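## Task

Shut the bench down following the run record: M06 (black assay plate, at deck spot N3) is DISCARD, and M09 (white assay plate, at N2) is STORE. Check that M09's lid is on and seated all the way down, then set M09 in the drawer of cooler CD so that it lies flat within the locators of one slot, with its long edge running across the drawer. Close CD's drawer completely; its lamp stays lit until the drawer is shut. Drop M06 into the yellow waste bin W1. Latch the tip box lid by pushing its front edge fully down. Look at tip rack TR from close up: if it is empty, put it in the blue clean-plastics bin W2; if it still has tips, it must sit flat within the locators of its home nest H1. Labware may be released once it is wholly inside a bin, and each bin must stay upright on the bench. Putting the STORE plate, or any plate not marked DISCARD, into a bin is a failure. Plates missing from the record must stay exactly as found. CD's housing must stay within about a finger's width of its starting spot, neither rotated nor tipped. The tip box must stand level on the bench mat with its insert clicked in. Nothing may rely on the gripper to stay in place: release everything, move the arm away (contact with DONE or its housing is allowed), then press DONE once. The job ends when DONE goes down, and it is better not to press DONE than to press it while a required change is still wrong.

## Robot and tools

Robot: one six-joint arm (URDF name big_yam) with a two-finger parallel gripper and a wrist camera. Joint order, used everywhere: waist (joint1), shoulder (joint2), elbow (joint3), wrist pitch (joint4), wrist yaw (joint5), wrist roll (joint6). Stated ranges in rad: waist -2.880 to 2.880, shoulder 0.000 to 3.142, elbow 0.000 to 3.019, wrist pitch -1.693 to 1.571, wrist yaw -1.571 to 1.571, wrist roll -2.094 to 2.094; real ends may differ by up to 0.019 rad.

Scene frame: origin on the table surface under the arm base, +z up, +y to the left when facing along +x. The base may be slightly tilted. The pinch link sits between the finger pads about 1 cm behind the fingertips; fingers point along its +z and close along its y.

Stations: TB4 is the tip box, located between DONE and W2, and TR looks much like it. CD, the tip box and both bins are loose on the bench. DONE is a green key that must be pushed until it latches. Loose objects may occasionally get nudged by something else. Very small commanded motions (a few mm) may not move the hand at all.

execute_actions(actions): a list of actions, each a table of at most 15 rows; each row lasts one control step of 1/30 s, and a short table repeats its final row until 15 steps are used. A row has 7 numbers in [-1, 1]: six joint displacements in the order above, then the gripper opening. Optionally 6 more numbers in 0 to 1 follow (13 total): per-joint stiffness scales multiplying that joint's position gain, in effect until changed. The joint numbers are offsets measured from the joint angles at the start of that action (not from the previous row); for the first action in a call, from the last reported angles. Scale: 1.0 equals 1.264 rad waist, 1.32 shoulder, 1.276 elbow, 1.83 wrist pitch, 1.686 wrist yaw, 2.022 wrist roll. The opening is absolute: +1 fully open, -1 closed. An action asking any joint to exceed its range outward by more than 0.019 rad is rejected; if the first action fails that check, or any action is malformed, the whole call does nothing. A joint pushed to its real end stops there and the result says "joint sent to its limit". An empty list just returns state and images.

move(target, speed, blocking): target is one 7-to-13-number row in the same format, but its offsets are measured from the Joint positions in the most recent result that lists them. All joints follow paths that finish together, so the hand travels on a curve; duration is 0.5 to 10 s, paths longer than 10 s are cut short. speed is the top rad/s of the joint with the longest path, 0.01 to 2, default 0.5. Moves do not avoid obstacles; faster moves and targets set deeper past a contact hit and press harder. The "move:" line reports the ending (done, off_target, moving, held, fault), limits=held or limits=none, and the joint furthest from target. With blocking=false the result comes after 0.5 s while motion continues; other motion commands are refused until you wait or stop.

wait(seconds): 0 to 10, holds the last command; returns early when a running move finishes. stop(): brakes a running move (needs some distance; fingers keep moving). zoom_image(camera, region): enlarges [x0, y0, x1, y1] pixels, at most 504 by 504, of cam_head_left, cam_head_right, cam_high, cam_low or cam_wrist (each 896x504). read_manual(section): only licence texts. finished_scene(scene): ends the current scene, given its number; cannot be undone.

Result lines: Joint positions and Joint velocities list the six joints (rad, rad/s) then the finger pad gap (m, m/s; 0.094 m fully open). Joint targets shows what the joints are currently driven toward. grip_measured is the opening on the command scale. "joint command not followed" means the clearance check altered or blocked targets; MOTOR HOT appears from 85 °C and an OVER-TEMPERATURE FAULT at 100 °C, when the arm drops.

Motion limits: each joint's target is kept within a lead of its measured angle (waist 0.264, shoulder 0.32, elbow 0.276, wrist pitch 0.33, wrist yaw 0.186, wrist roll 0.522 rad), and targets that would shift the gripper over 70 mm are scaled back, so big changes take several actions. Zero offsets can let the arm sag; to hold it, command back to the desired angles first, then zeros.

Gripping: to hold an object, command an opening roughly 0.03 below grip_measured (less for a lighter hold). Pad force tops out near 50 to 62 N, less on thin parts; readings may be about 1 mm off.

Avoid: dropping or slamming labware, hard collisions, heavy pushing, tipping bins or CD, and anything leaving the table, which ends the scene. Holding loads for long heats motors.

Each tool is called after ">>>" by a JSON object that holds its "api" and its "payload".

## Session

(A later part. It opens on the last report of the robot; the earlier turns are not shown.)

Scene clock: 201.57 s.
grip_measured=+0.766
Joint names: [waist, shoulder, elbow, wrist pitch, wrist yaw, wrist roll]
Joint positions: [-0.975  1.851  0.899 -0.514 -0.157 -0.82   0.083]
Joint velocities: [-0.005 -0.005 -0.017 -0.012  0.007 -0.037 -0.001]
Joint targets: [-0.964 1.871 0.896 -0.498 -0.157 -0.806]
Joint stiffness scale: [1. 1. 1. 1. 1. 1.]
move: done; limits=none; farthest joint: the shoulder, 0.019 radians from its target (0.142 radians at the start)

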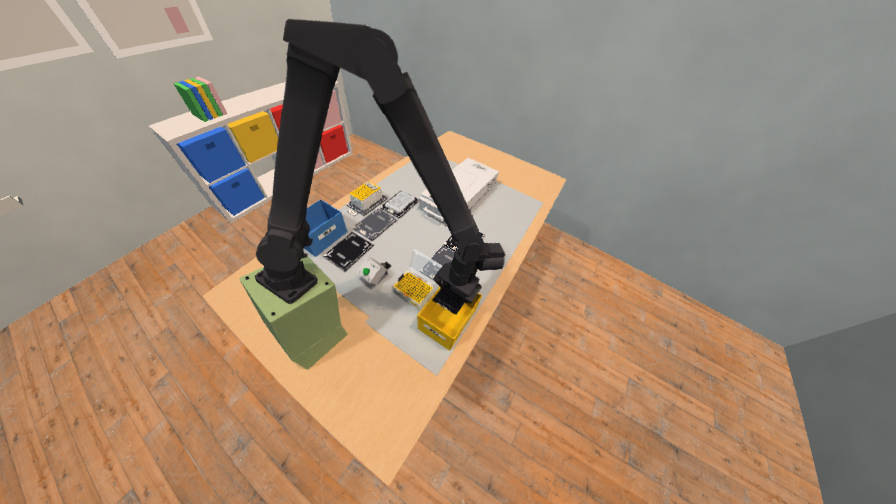

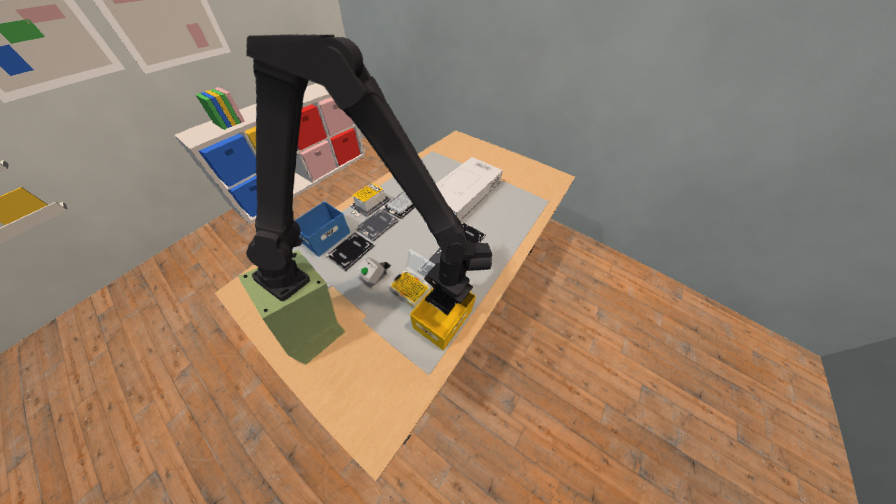

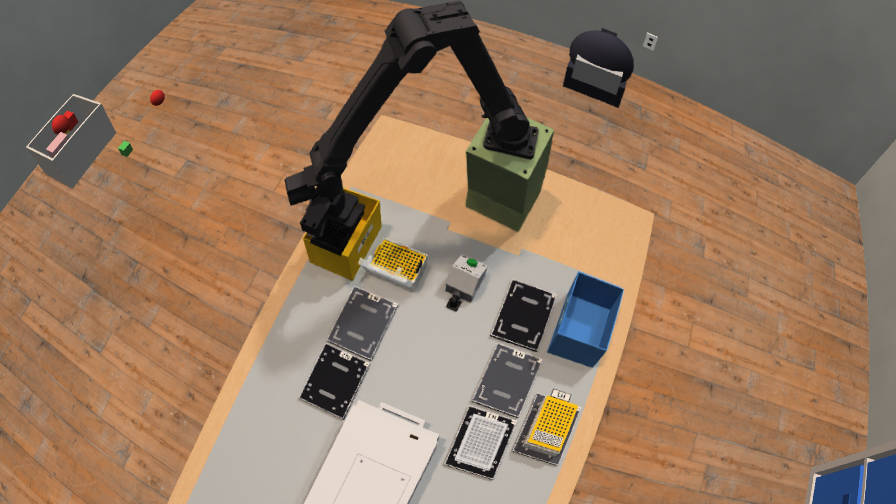

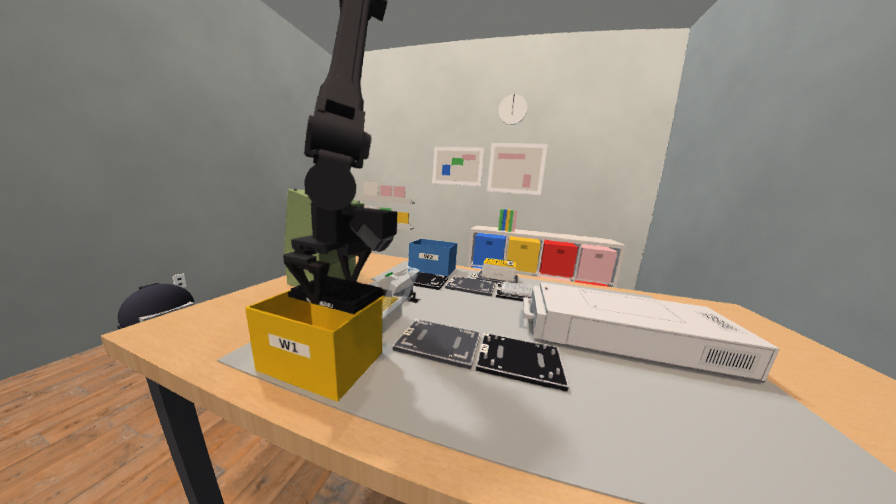

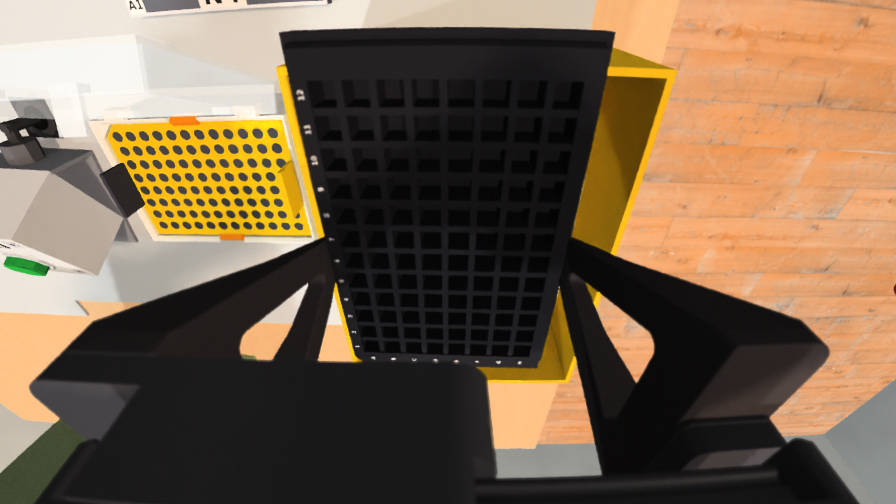

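>>> {"api": "move", "payload": {"target": [-0.078,-0.012,-0.043,0.023,-0.005,-0.054,0.74], "speed": 0.2}}

Scene clock: 208.77 s.
grip_measured=+0.766
Joint names: [waist, shoulder, elbow, wrist pitch, wrist yaw, wrist roll]
Joint positions: [-1.069  1.847  0.849 -0.489 -0.163 -0.915  0.083]
Joint velocities: [-0.005  0.005 -0.007  0.002 -0.022 -0.037  0.001]
Joint targets: [-1.073 1.836 0.844 -0.472 -0.165 -0.930]
Joint stiffness scale: [1. 1. 1. 1. 1. 1.]
move: done; limits=none; farthest joint: the wrist pitch, 0.017 radians from its target (0.042 radians at the start)

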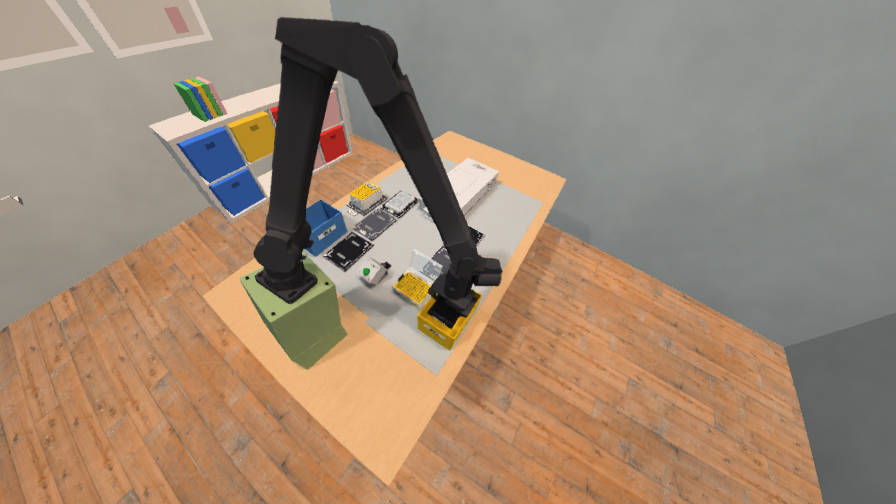

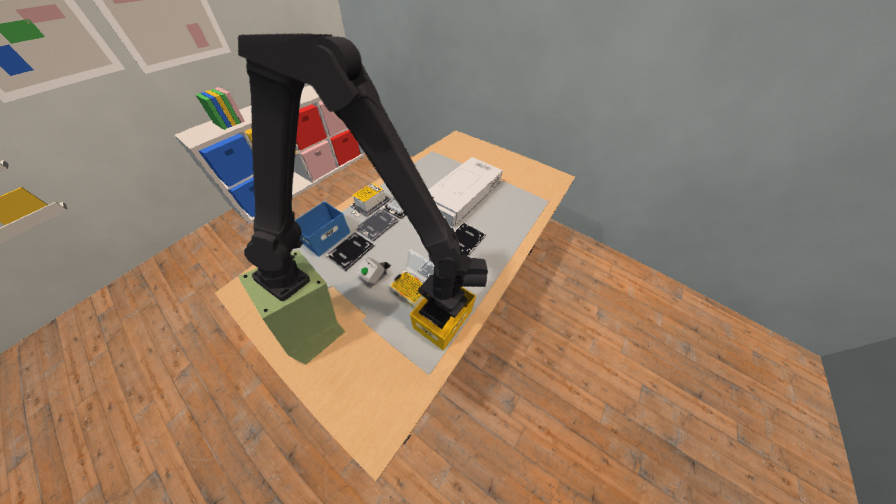

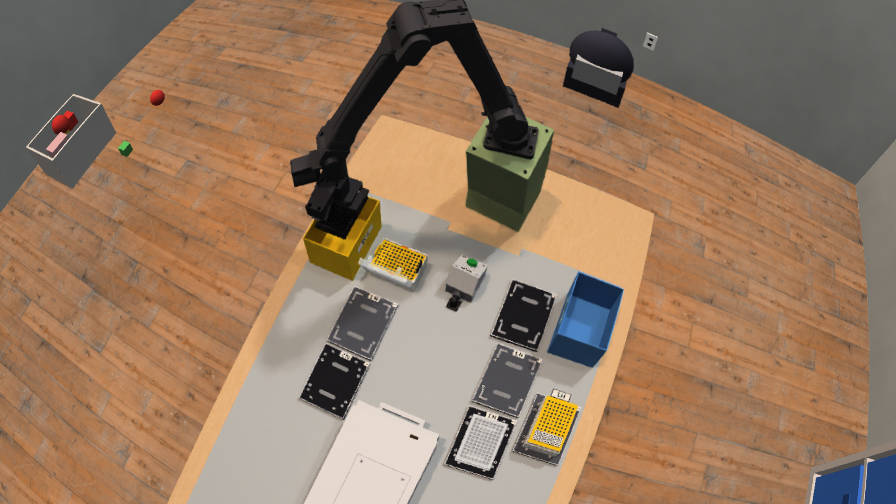

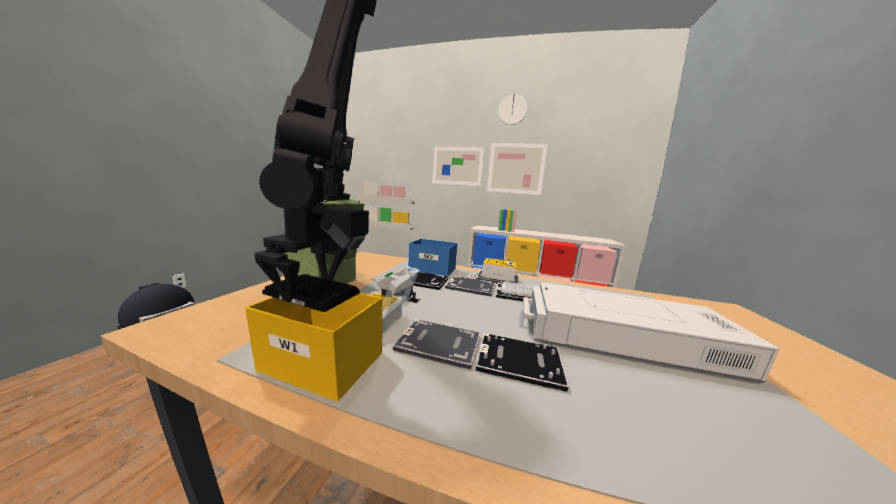

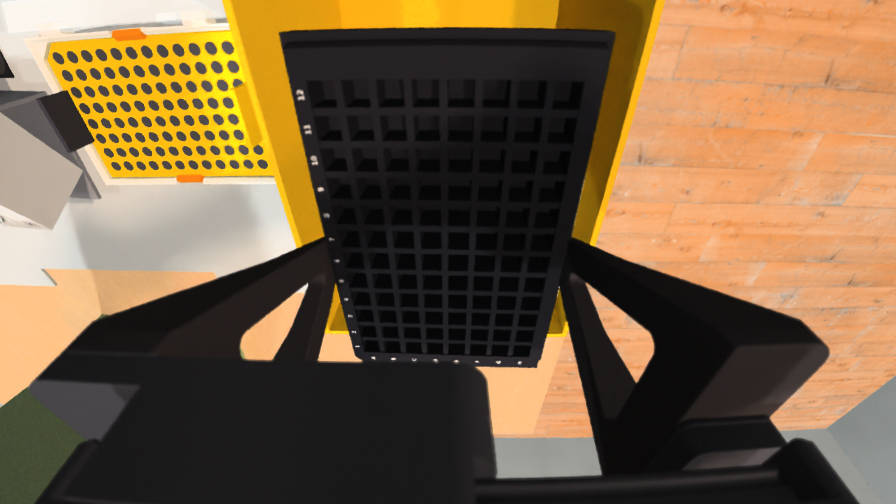

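>>> {"api": "move", "payload": {"target": [0.048,0.138,0.05,0.085,0,0.03,0.74], "speed": 0.1}}

Scene clock: 215.80 s.
grip_measured=+0.766
Joint names: [waist, shoulder, elbow, wrist pitch, wrist yaw, wrist roll]
Joint positions: [-1.021  2.006  0.893 -0.35  -0.163 -0.869  0.083]
Joint velocities: [-0.005 -0.005 -0.017 -0.007 -0.022 -0.11   0.   ]
Joint targets: [-1.008 2.029 0.912 -0.333 -0.163 -0.854]
Joint stiffness scale: [1. 1. 1. 1. 1. 1.]
move: off_target; limits=none; farthest joint: the shoulder, 0.023 radians from its target (0.182 radians at the start)

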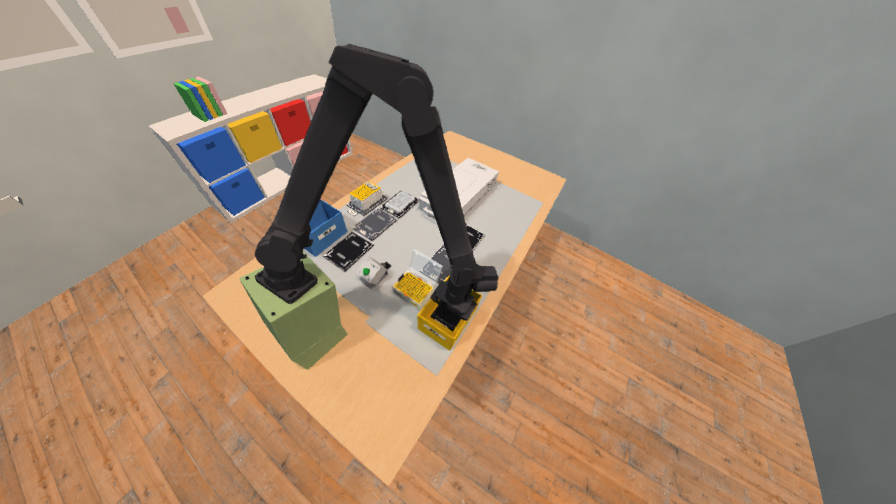

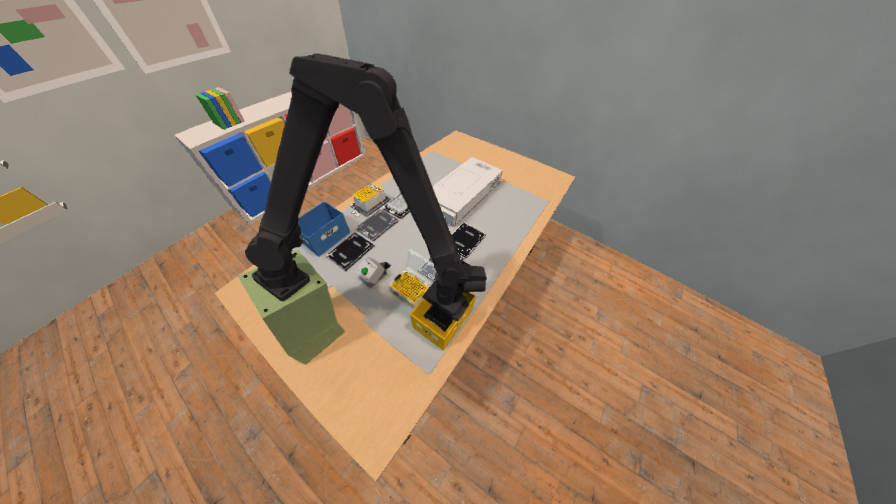

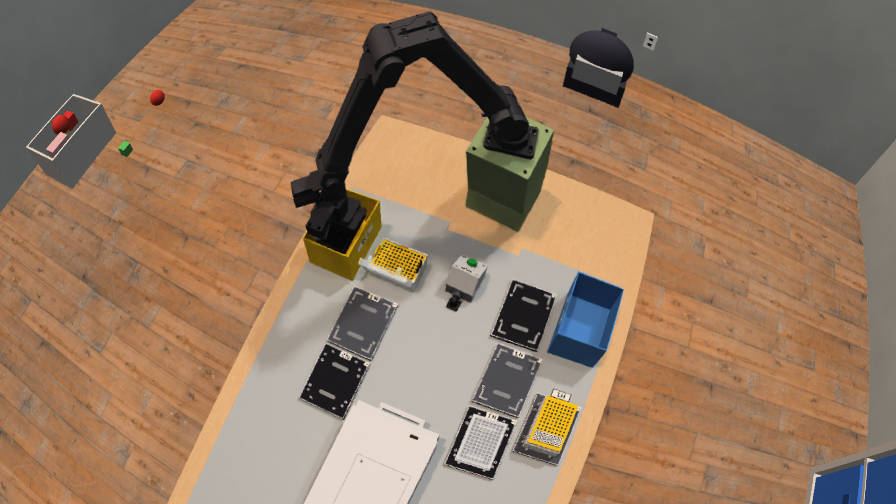

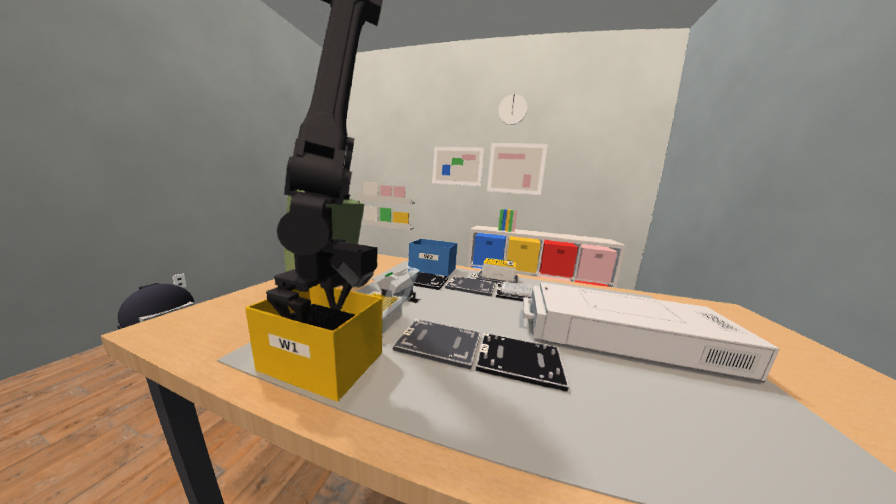

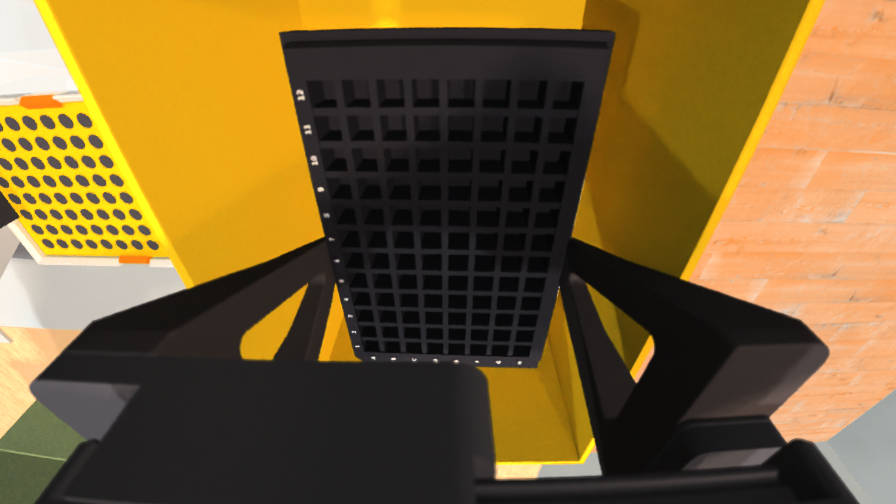

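>>> {"api": "move", "payload": {"target": [0,0.015,0.012,0,0,0,0.87]}}

>>> {"api": "move", "payload": {"target": [0,-0.19,0.02,-0.15,0,0,0.87], "speed": 0.3}}

Scene clock: 219.70 s.
grip_measured=+0.867
Joint names: [waist, shoulder, elbow, wrist pitch, wrist yaw, wrist roll]
Joint positions: [-1.021  2.006  0.893 -0.35  -0.163 -0.868  0.088]
Joint velocities: [-0.005 -0.024 -0.002  0.007 -0.037 -0.037  0.   ]
Joint targets: [-1.021 2.025 0.909 -0.350 -0.163 -0.869]
Joint stiffness scale: [1. 1. 1. 1. 1. 1.]
move: done; limits=none; farthest joint: the shoulder, 0.020 radians from its target (0.020 radians at the start)

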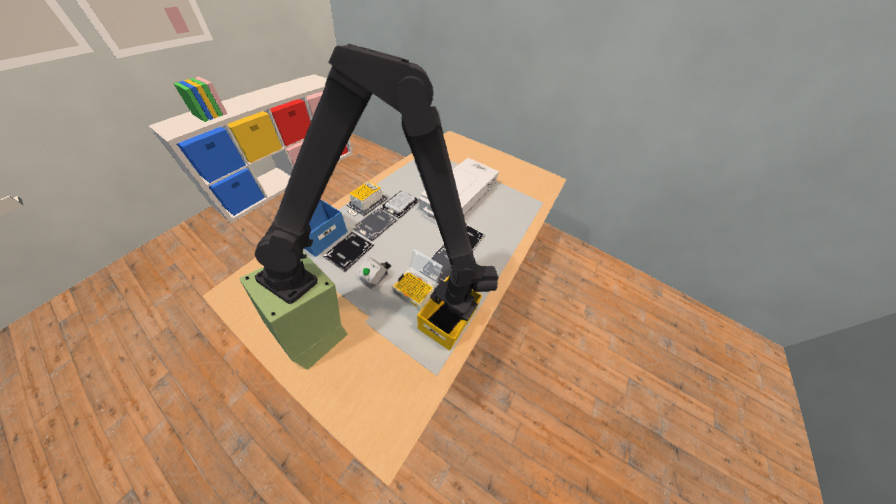

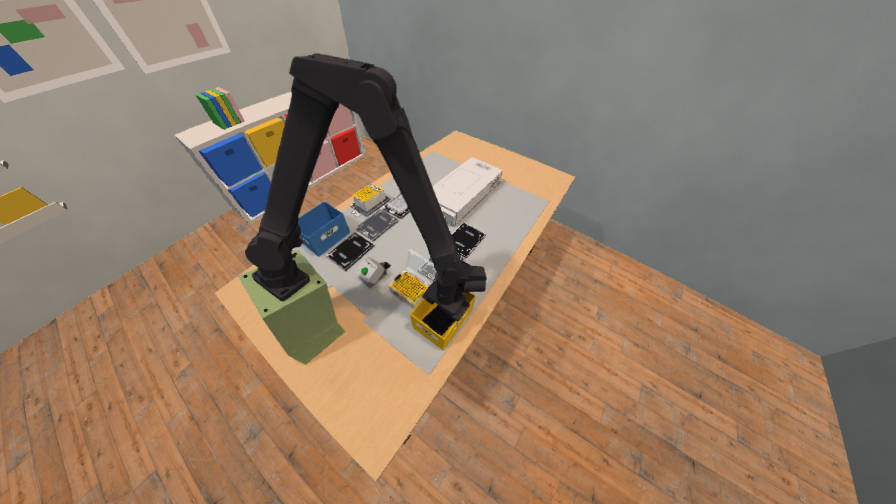

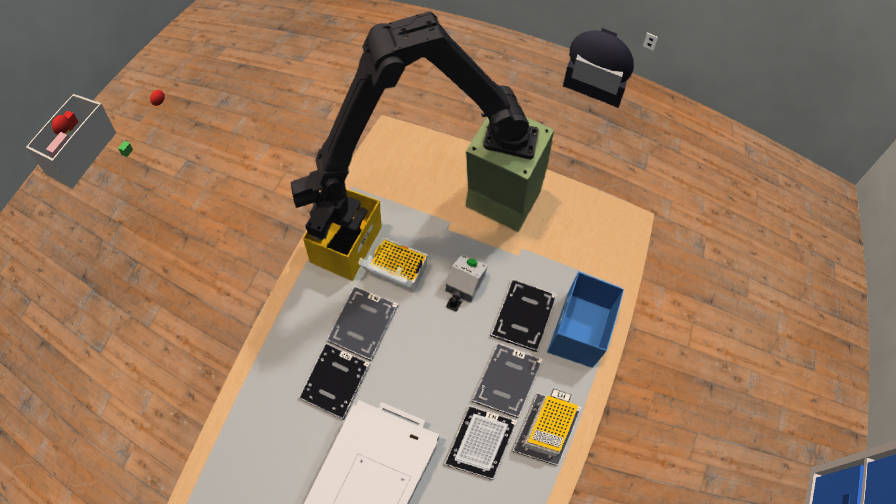

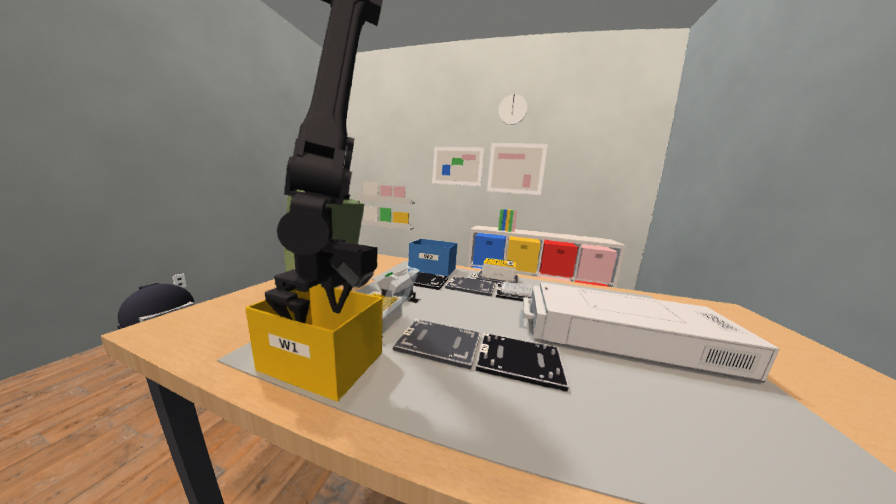

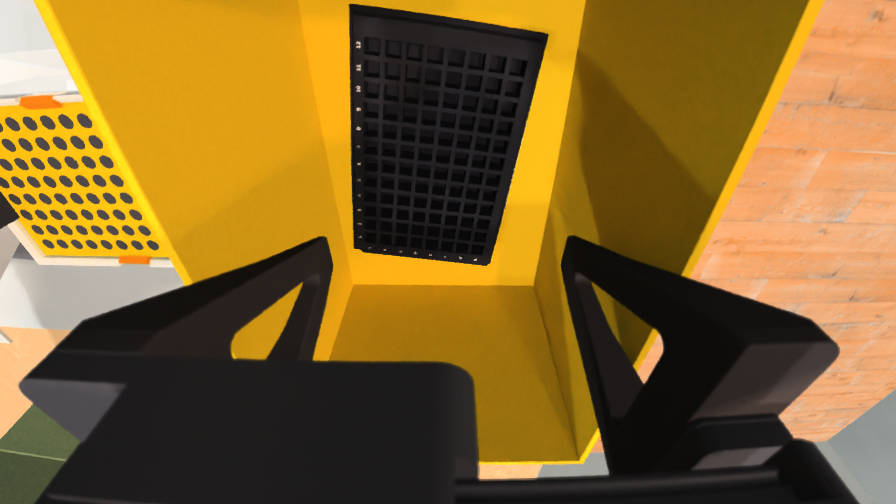

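Scene clock: 221.03 s.
grip_measured=+0.867
Joint names: [waist, shoulder, elbow, wrist pitch, wrist yaw, wrist roll]
Joint positions: [-1.021  1.754  0.896 -0.608 -0.163 -0.868  0.088]
Joint velocities: [-0.005 -0.005  0.007  0.002 -0.051 -0.081  0.001]
Joint targets: [-1.021 1.755 0.919 -0.625 -0.163 -0.868]
Joint stiffness scale: [1. 1. 1. 1. 1. 1.]
move: off_target; limits=none; farthest joint: the elbow, 0.022 radians from its target (0.025 radians at the start)

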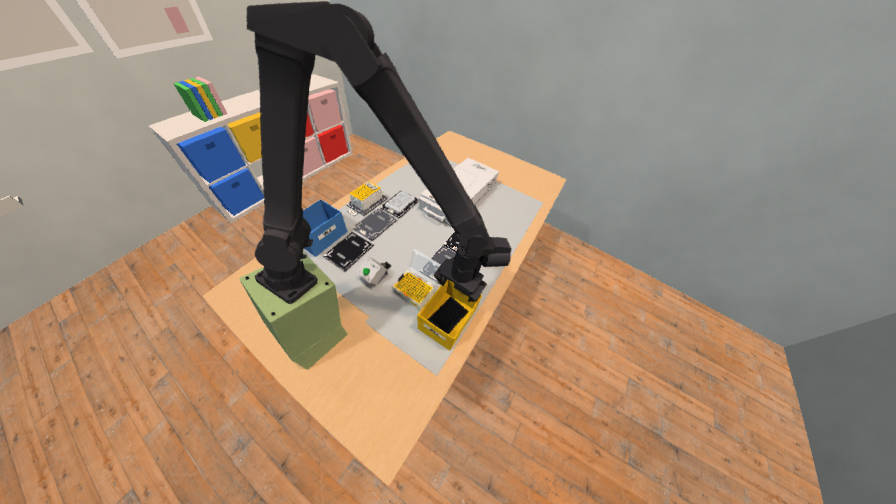

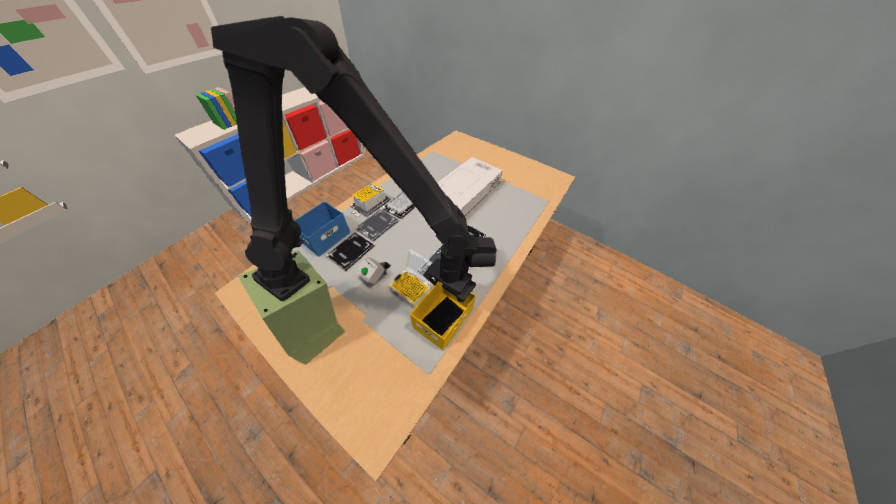

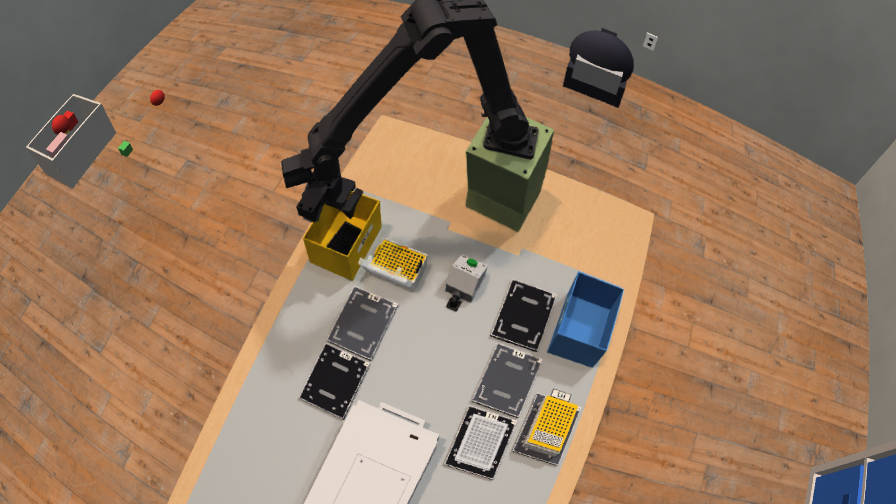

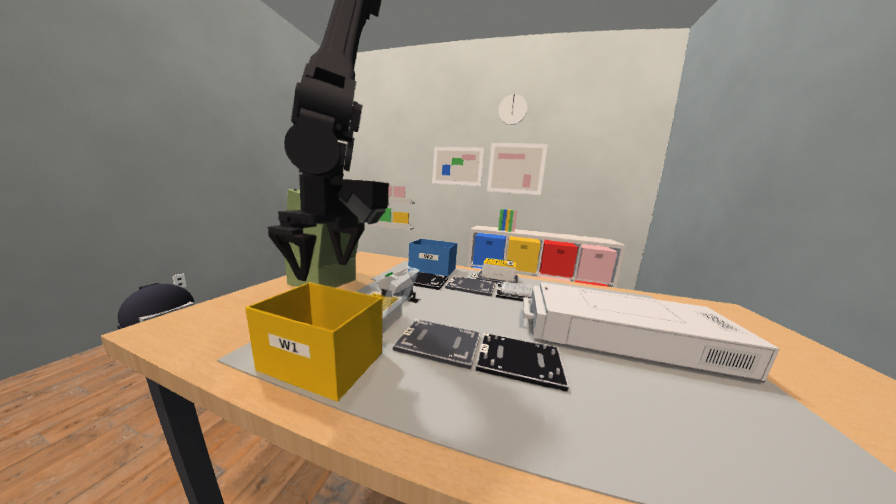

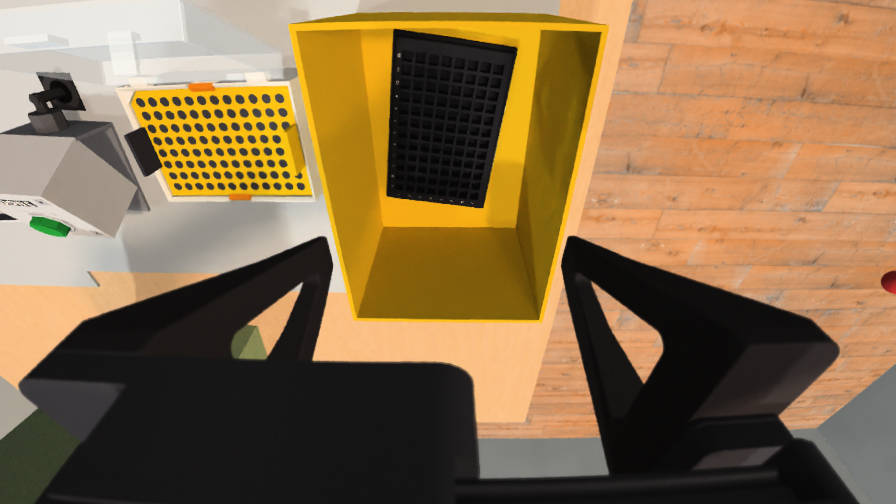

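>>> {"api": "move", "payload": {"target": [0.249,-0.085,-0.27,0.158,0.023,-0.565,-1], "speed": 0.6}}

Scene clock: 227.73 s.
grip_measured=-0.987
Joint names: [waist, shoulder, elbow, wrist pitch, wrist yaw, wrist roll]
Joint positions: [-0.715  1.651  0.555 -0.335 -0.127 -1.996  0.001]
Joint velocities: [ 0.005 -0.015  0.007  0.007 -0.095 -0.066 -0.001]
Joint targets: [-0.706 1.641 0.551 -0.319 -0.124 -2.011]
Joint stiffness scale: [1. 1. 1. 1. 1. 1.]
move: done; limits=none; farthest joint: the wrist pitch, 0.016 radians from its target (0.290 radians at the start)

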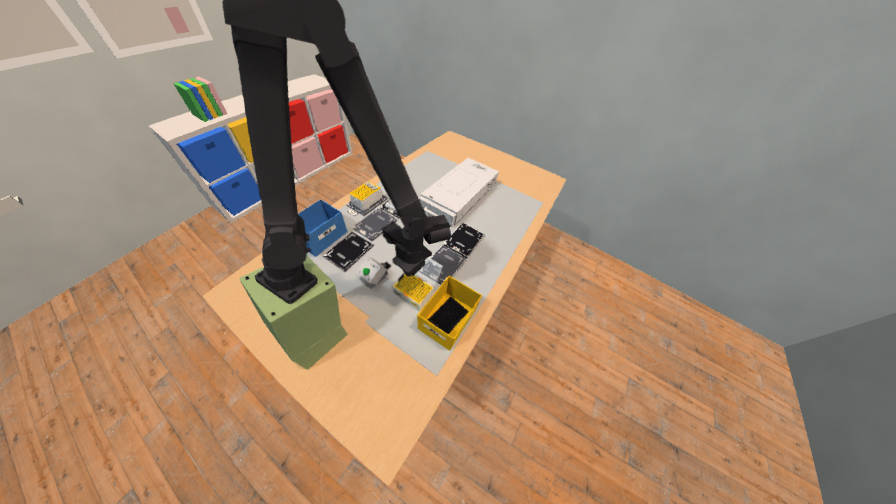

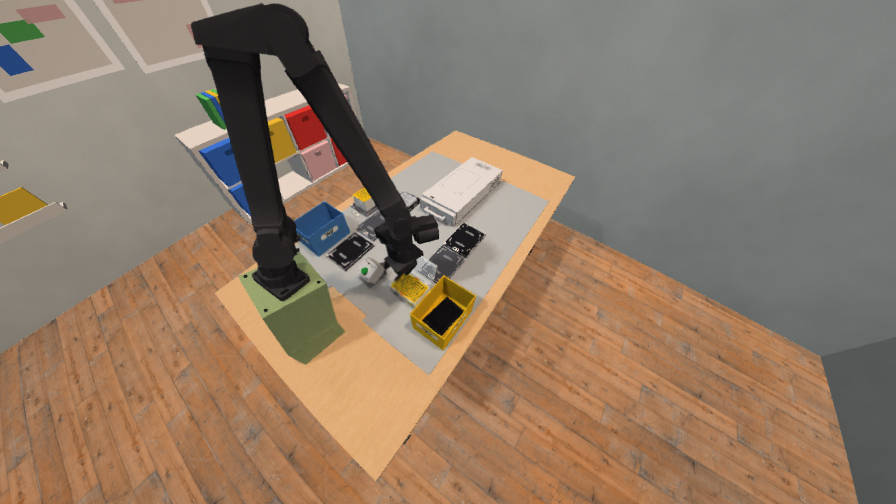

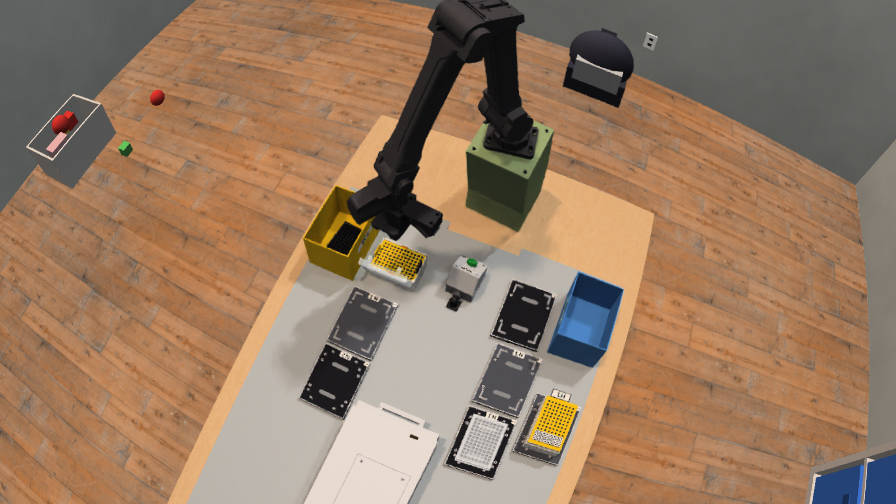

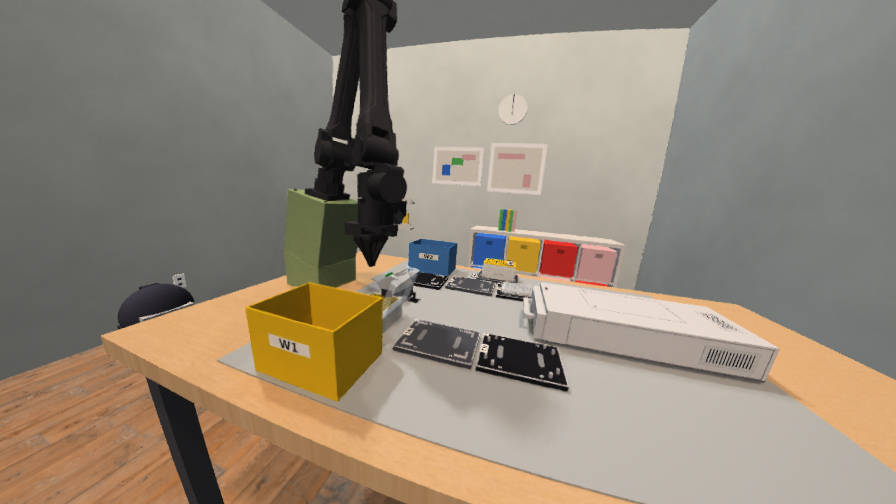

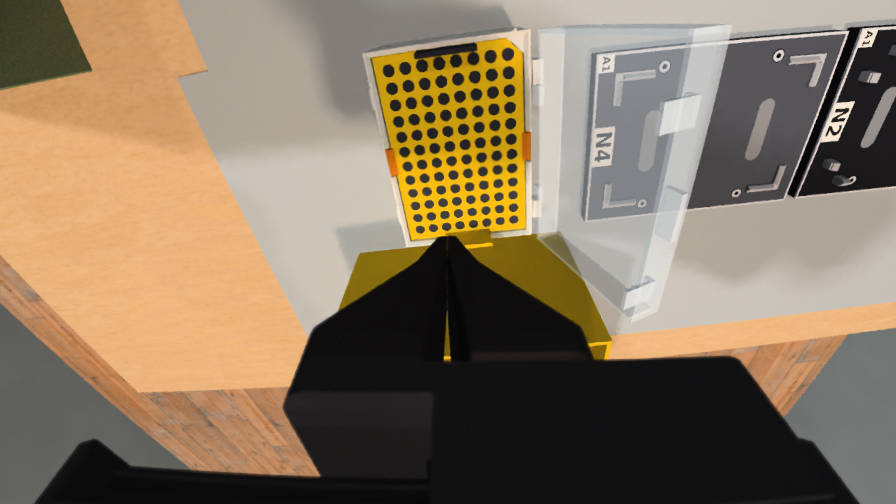

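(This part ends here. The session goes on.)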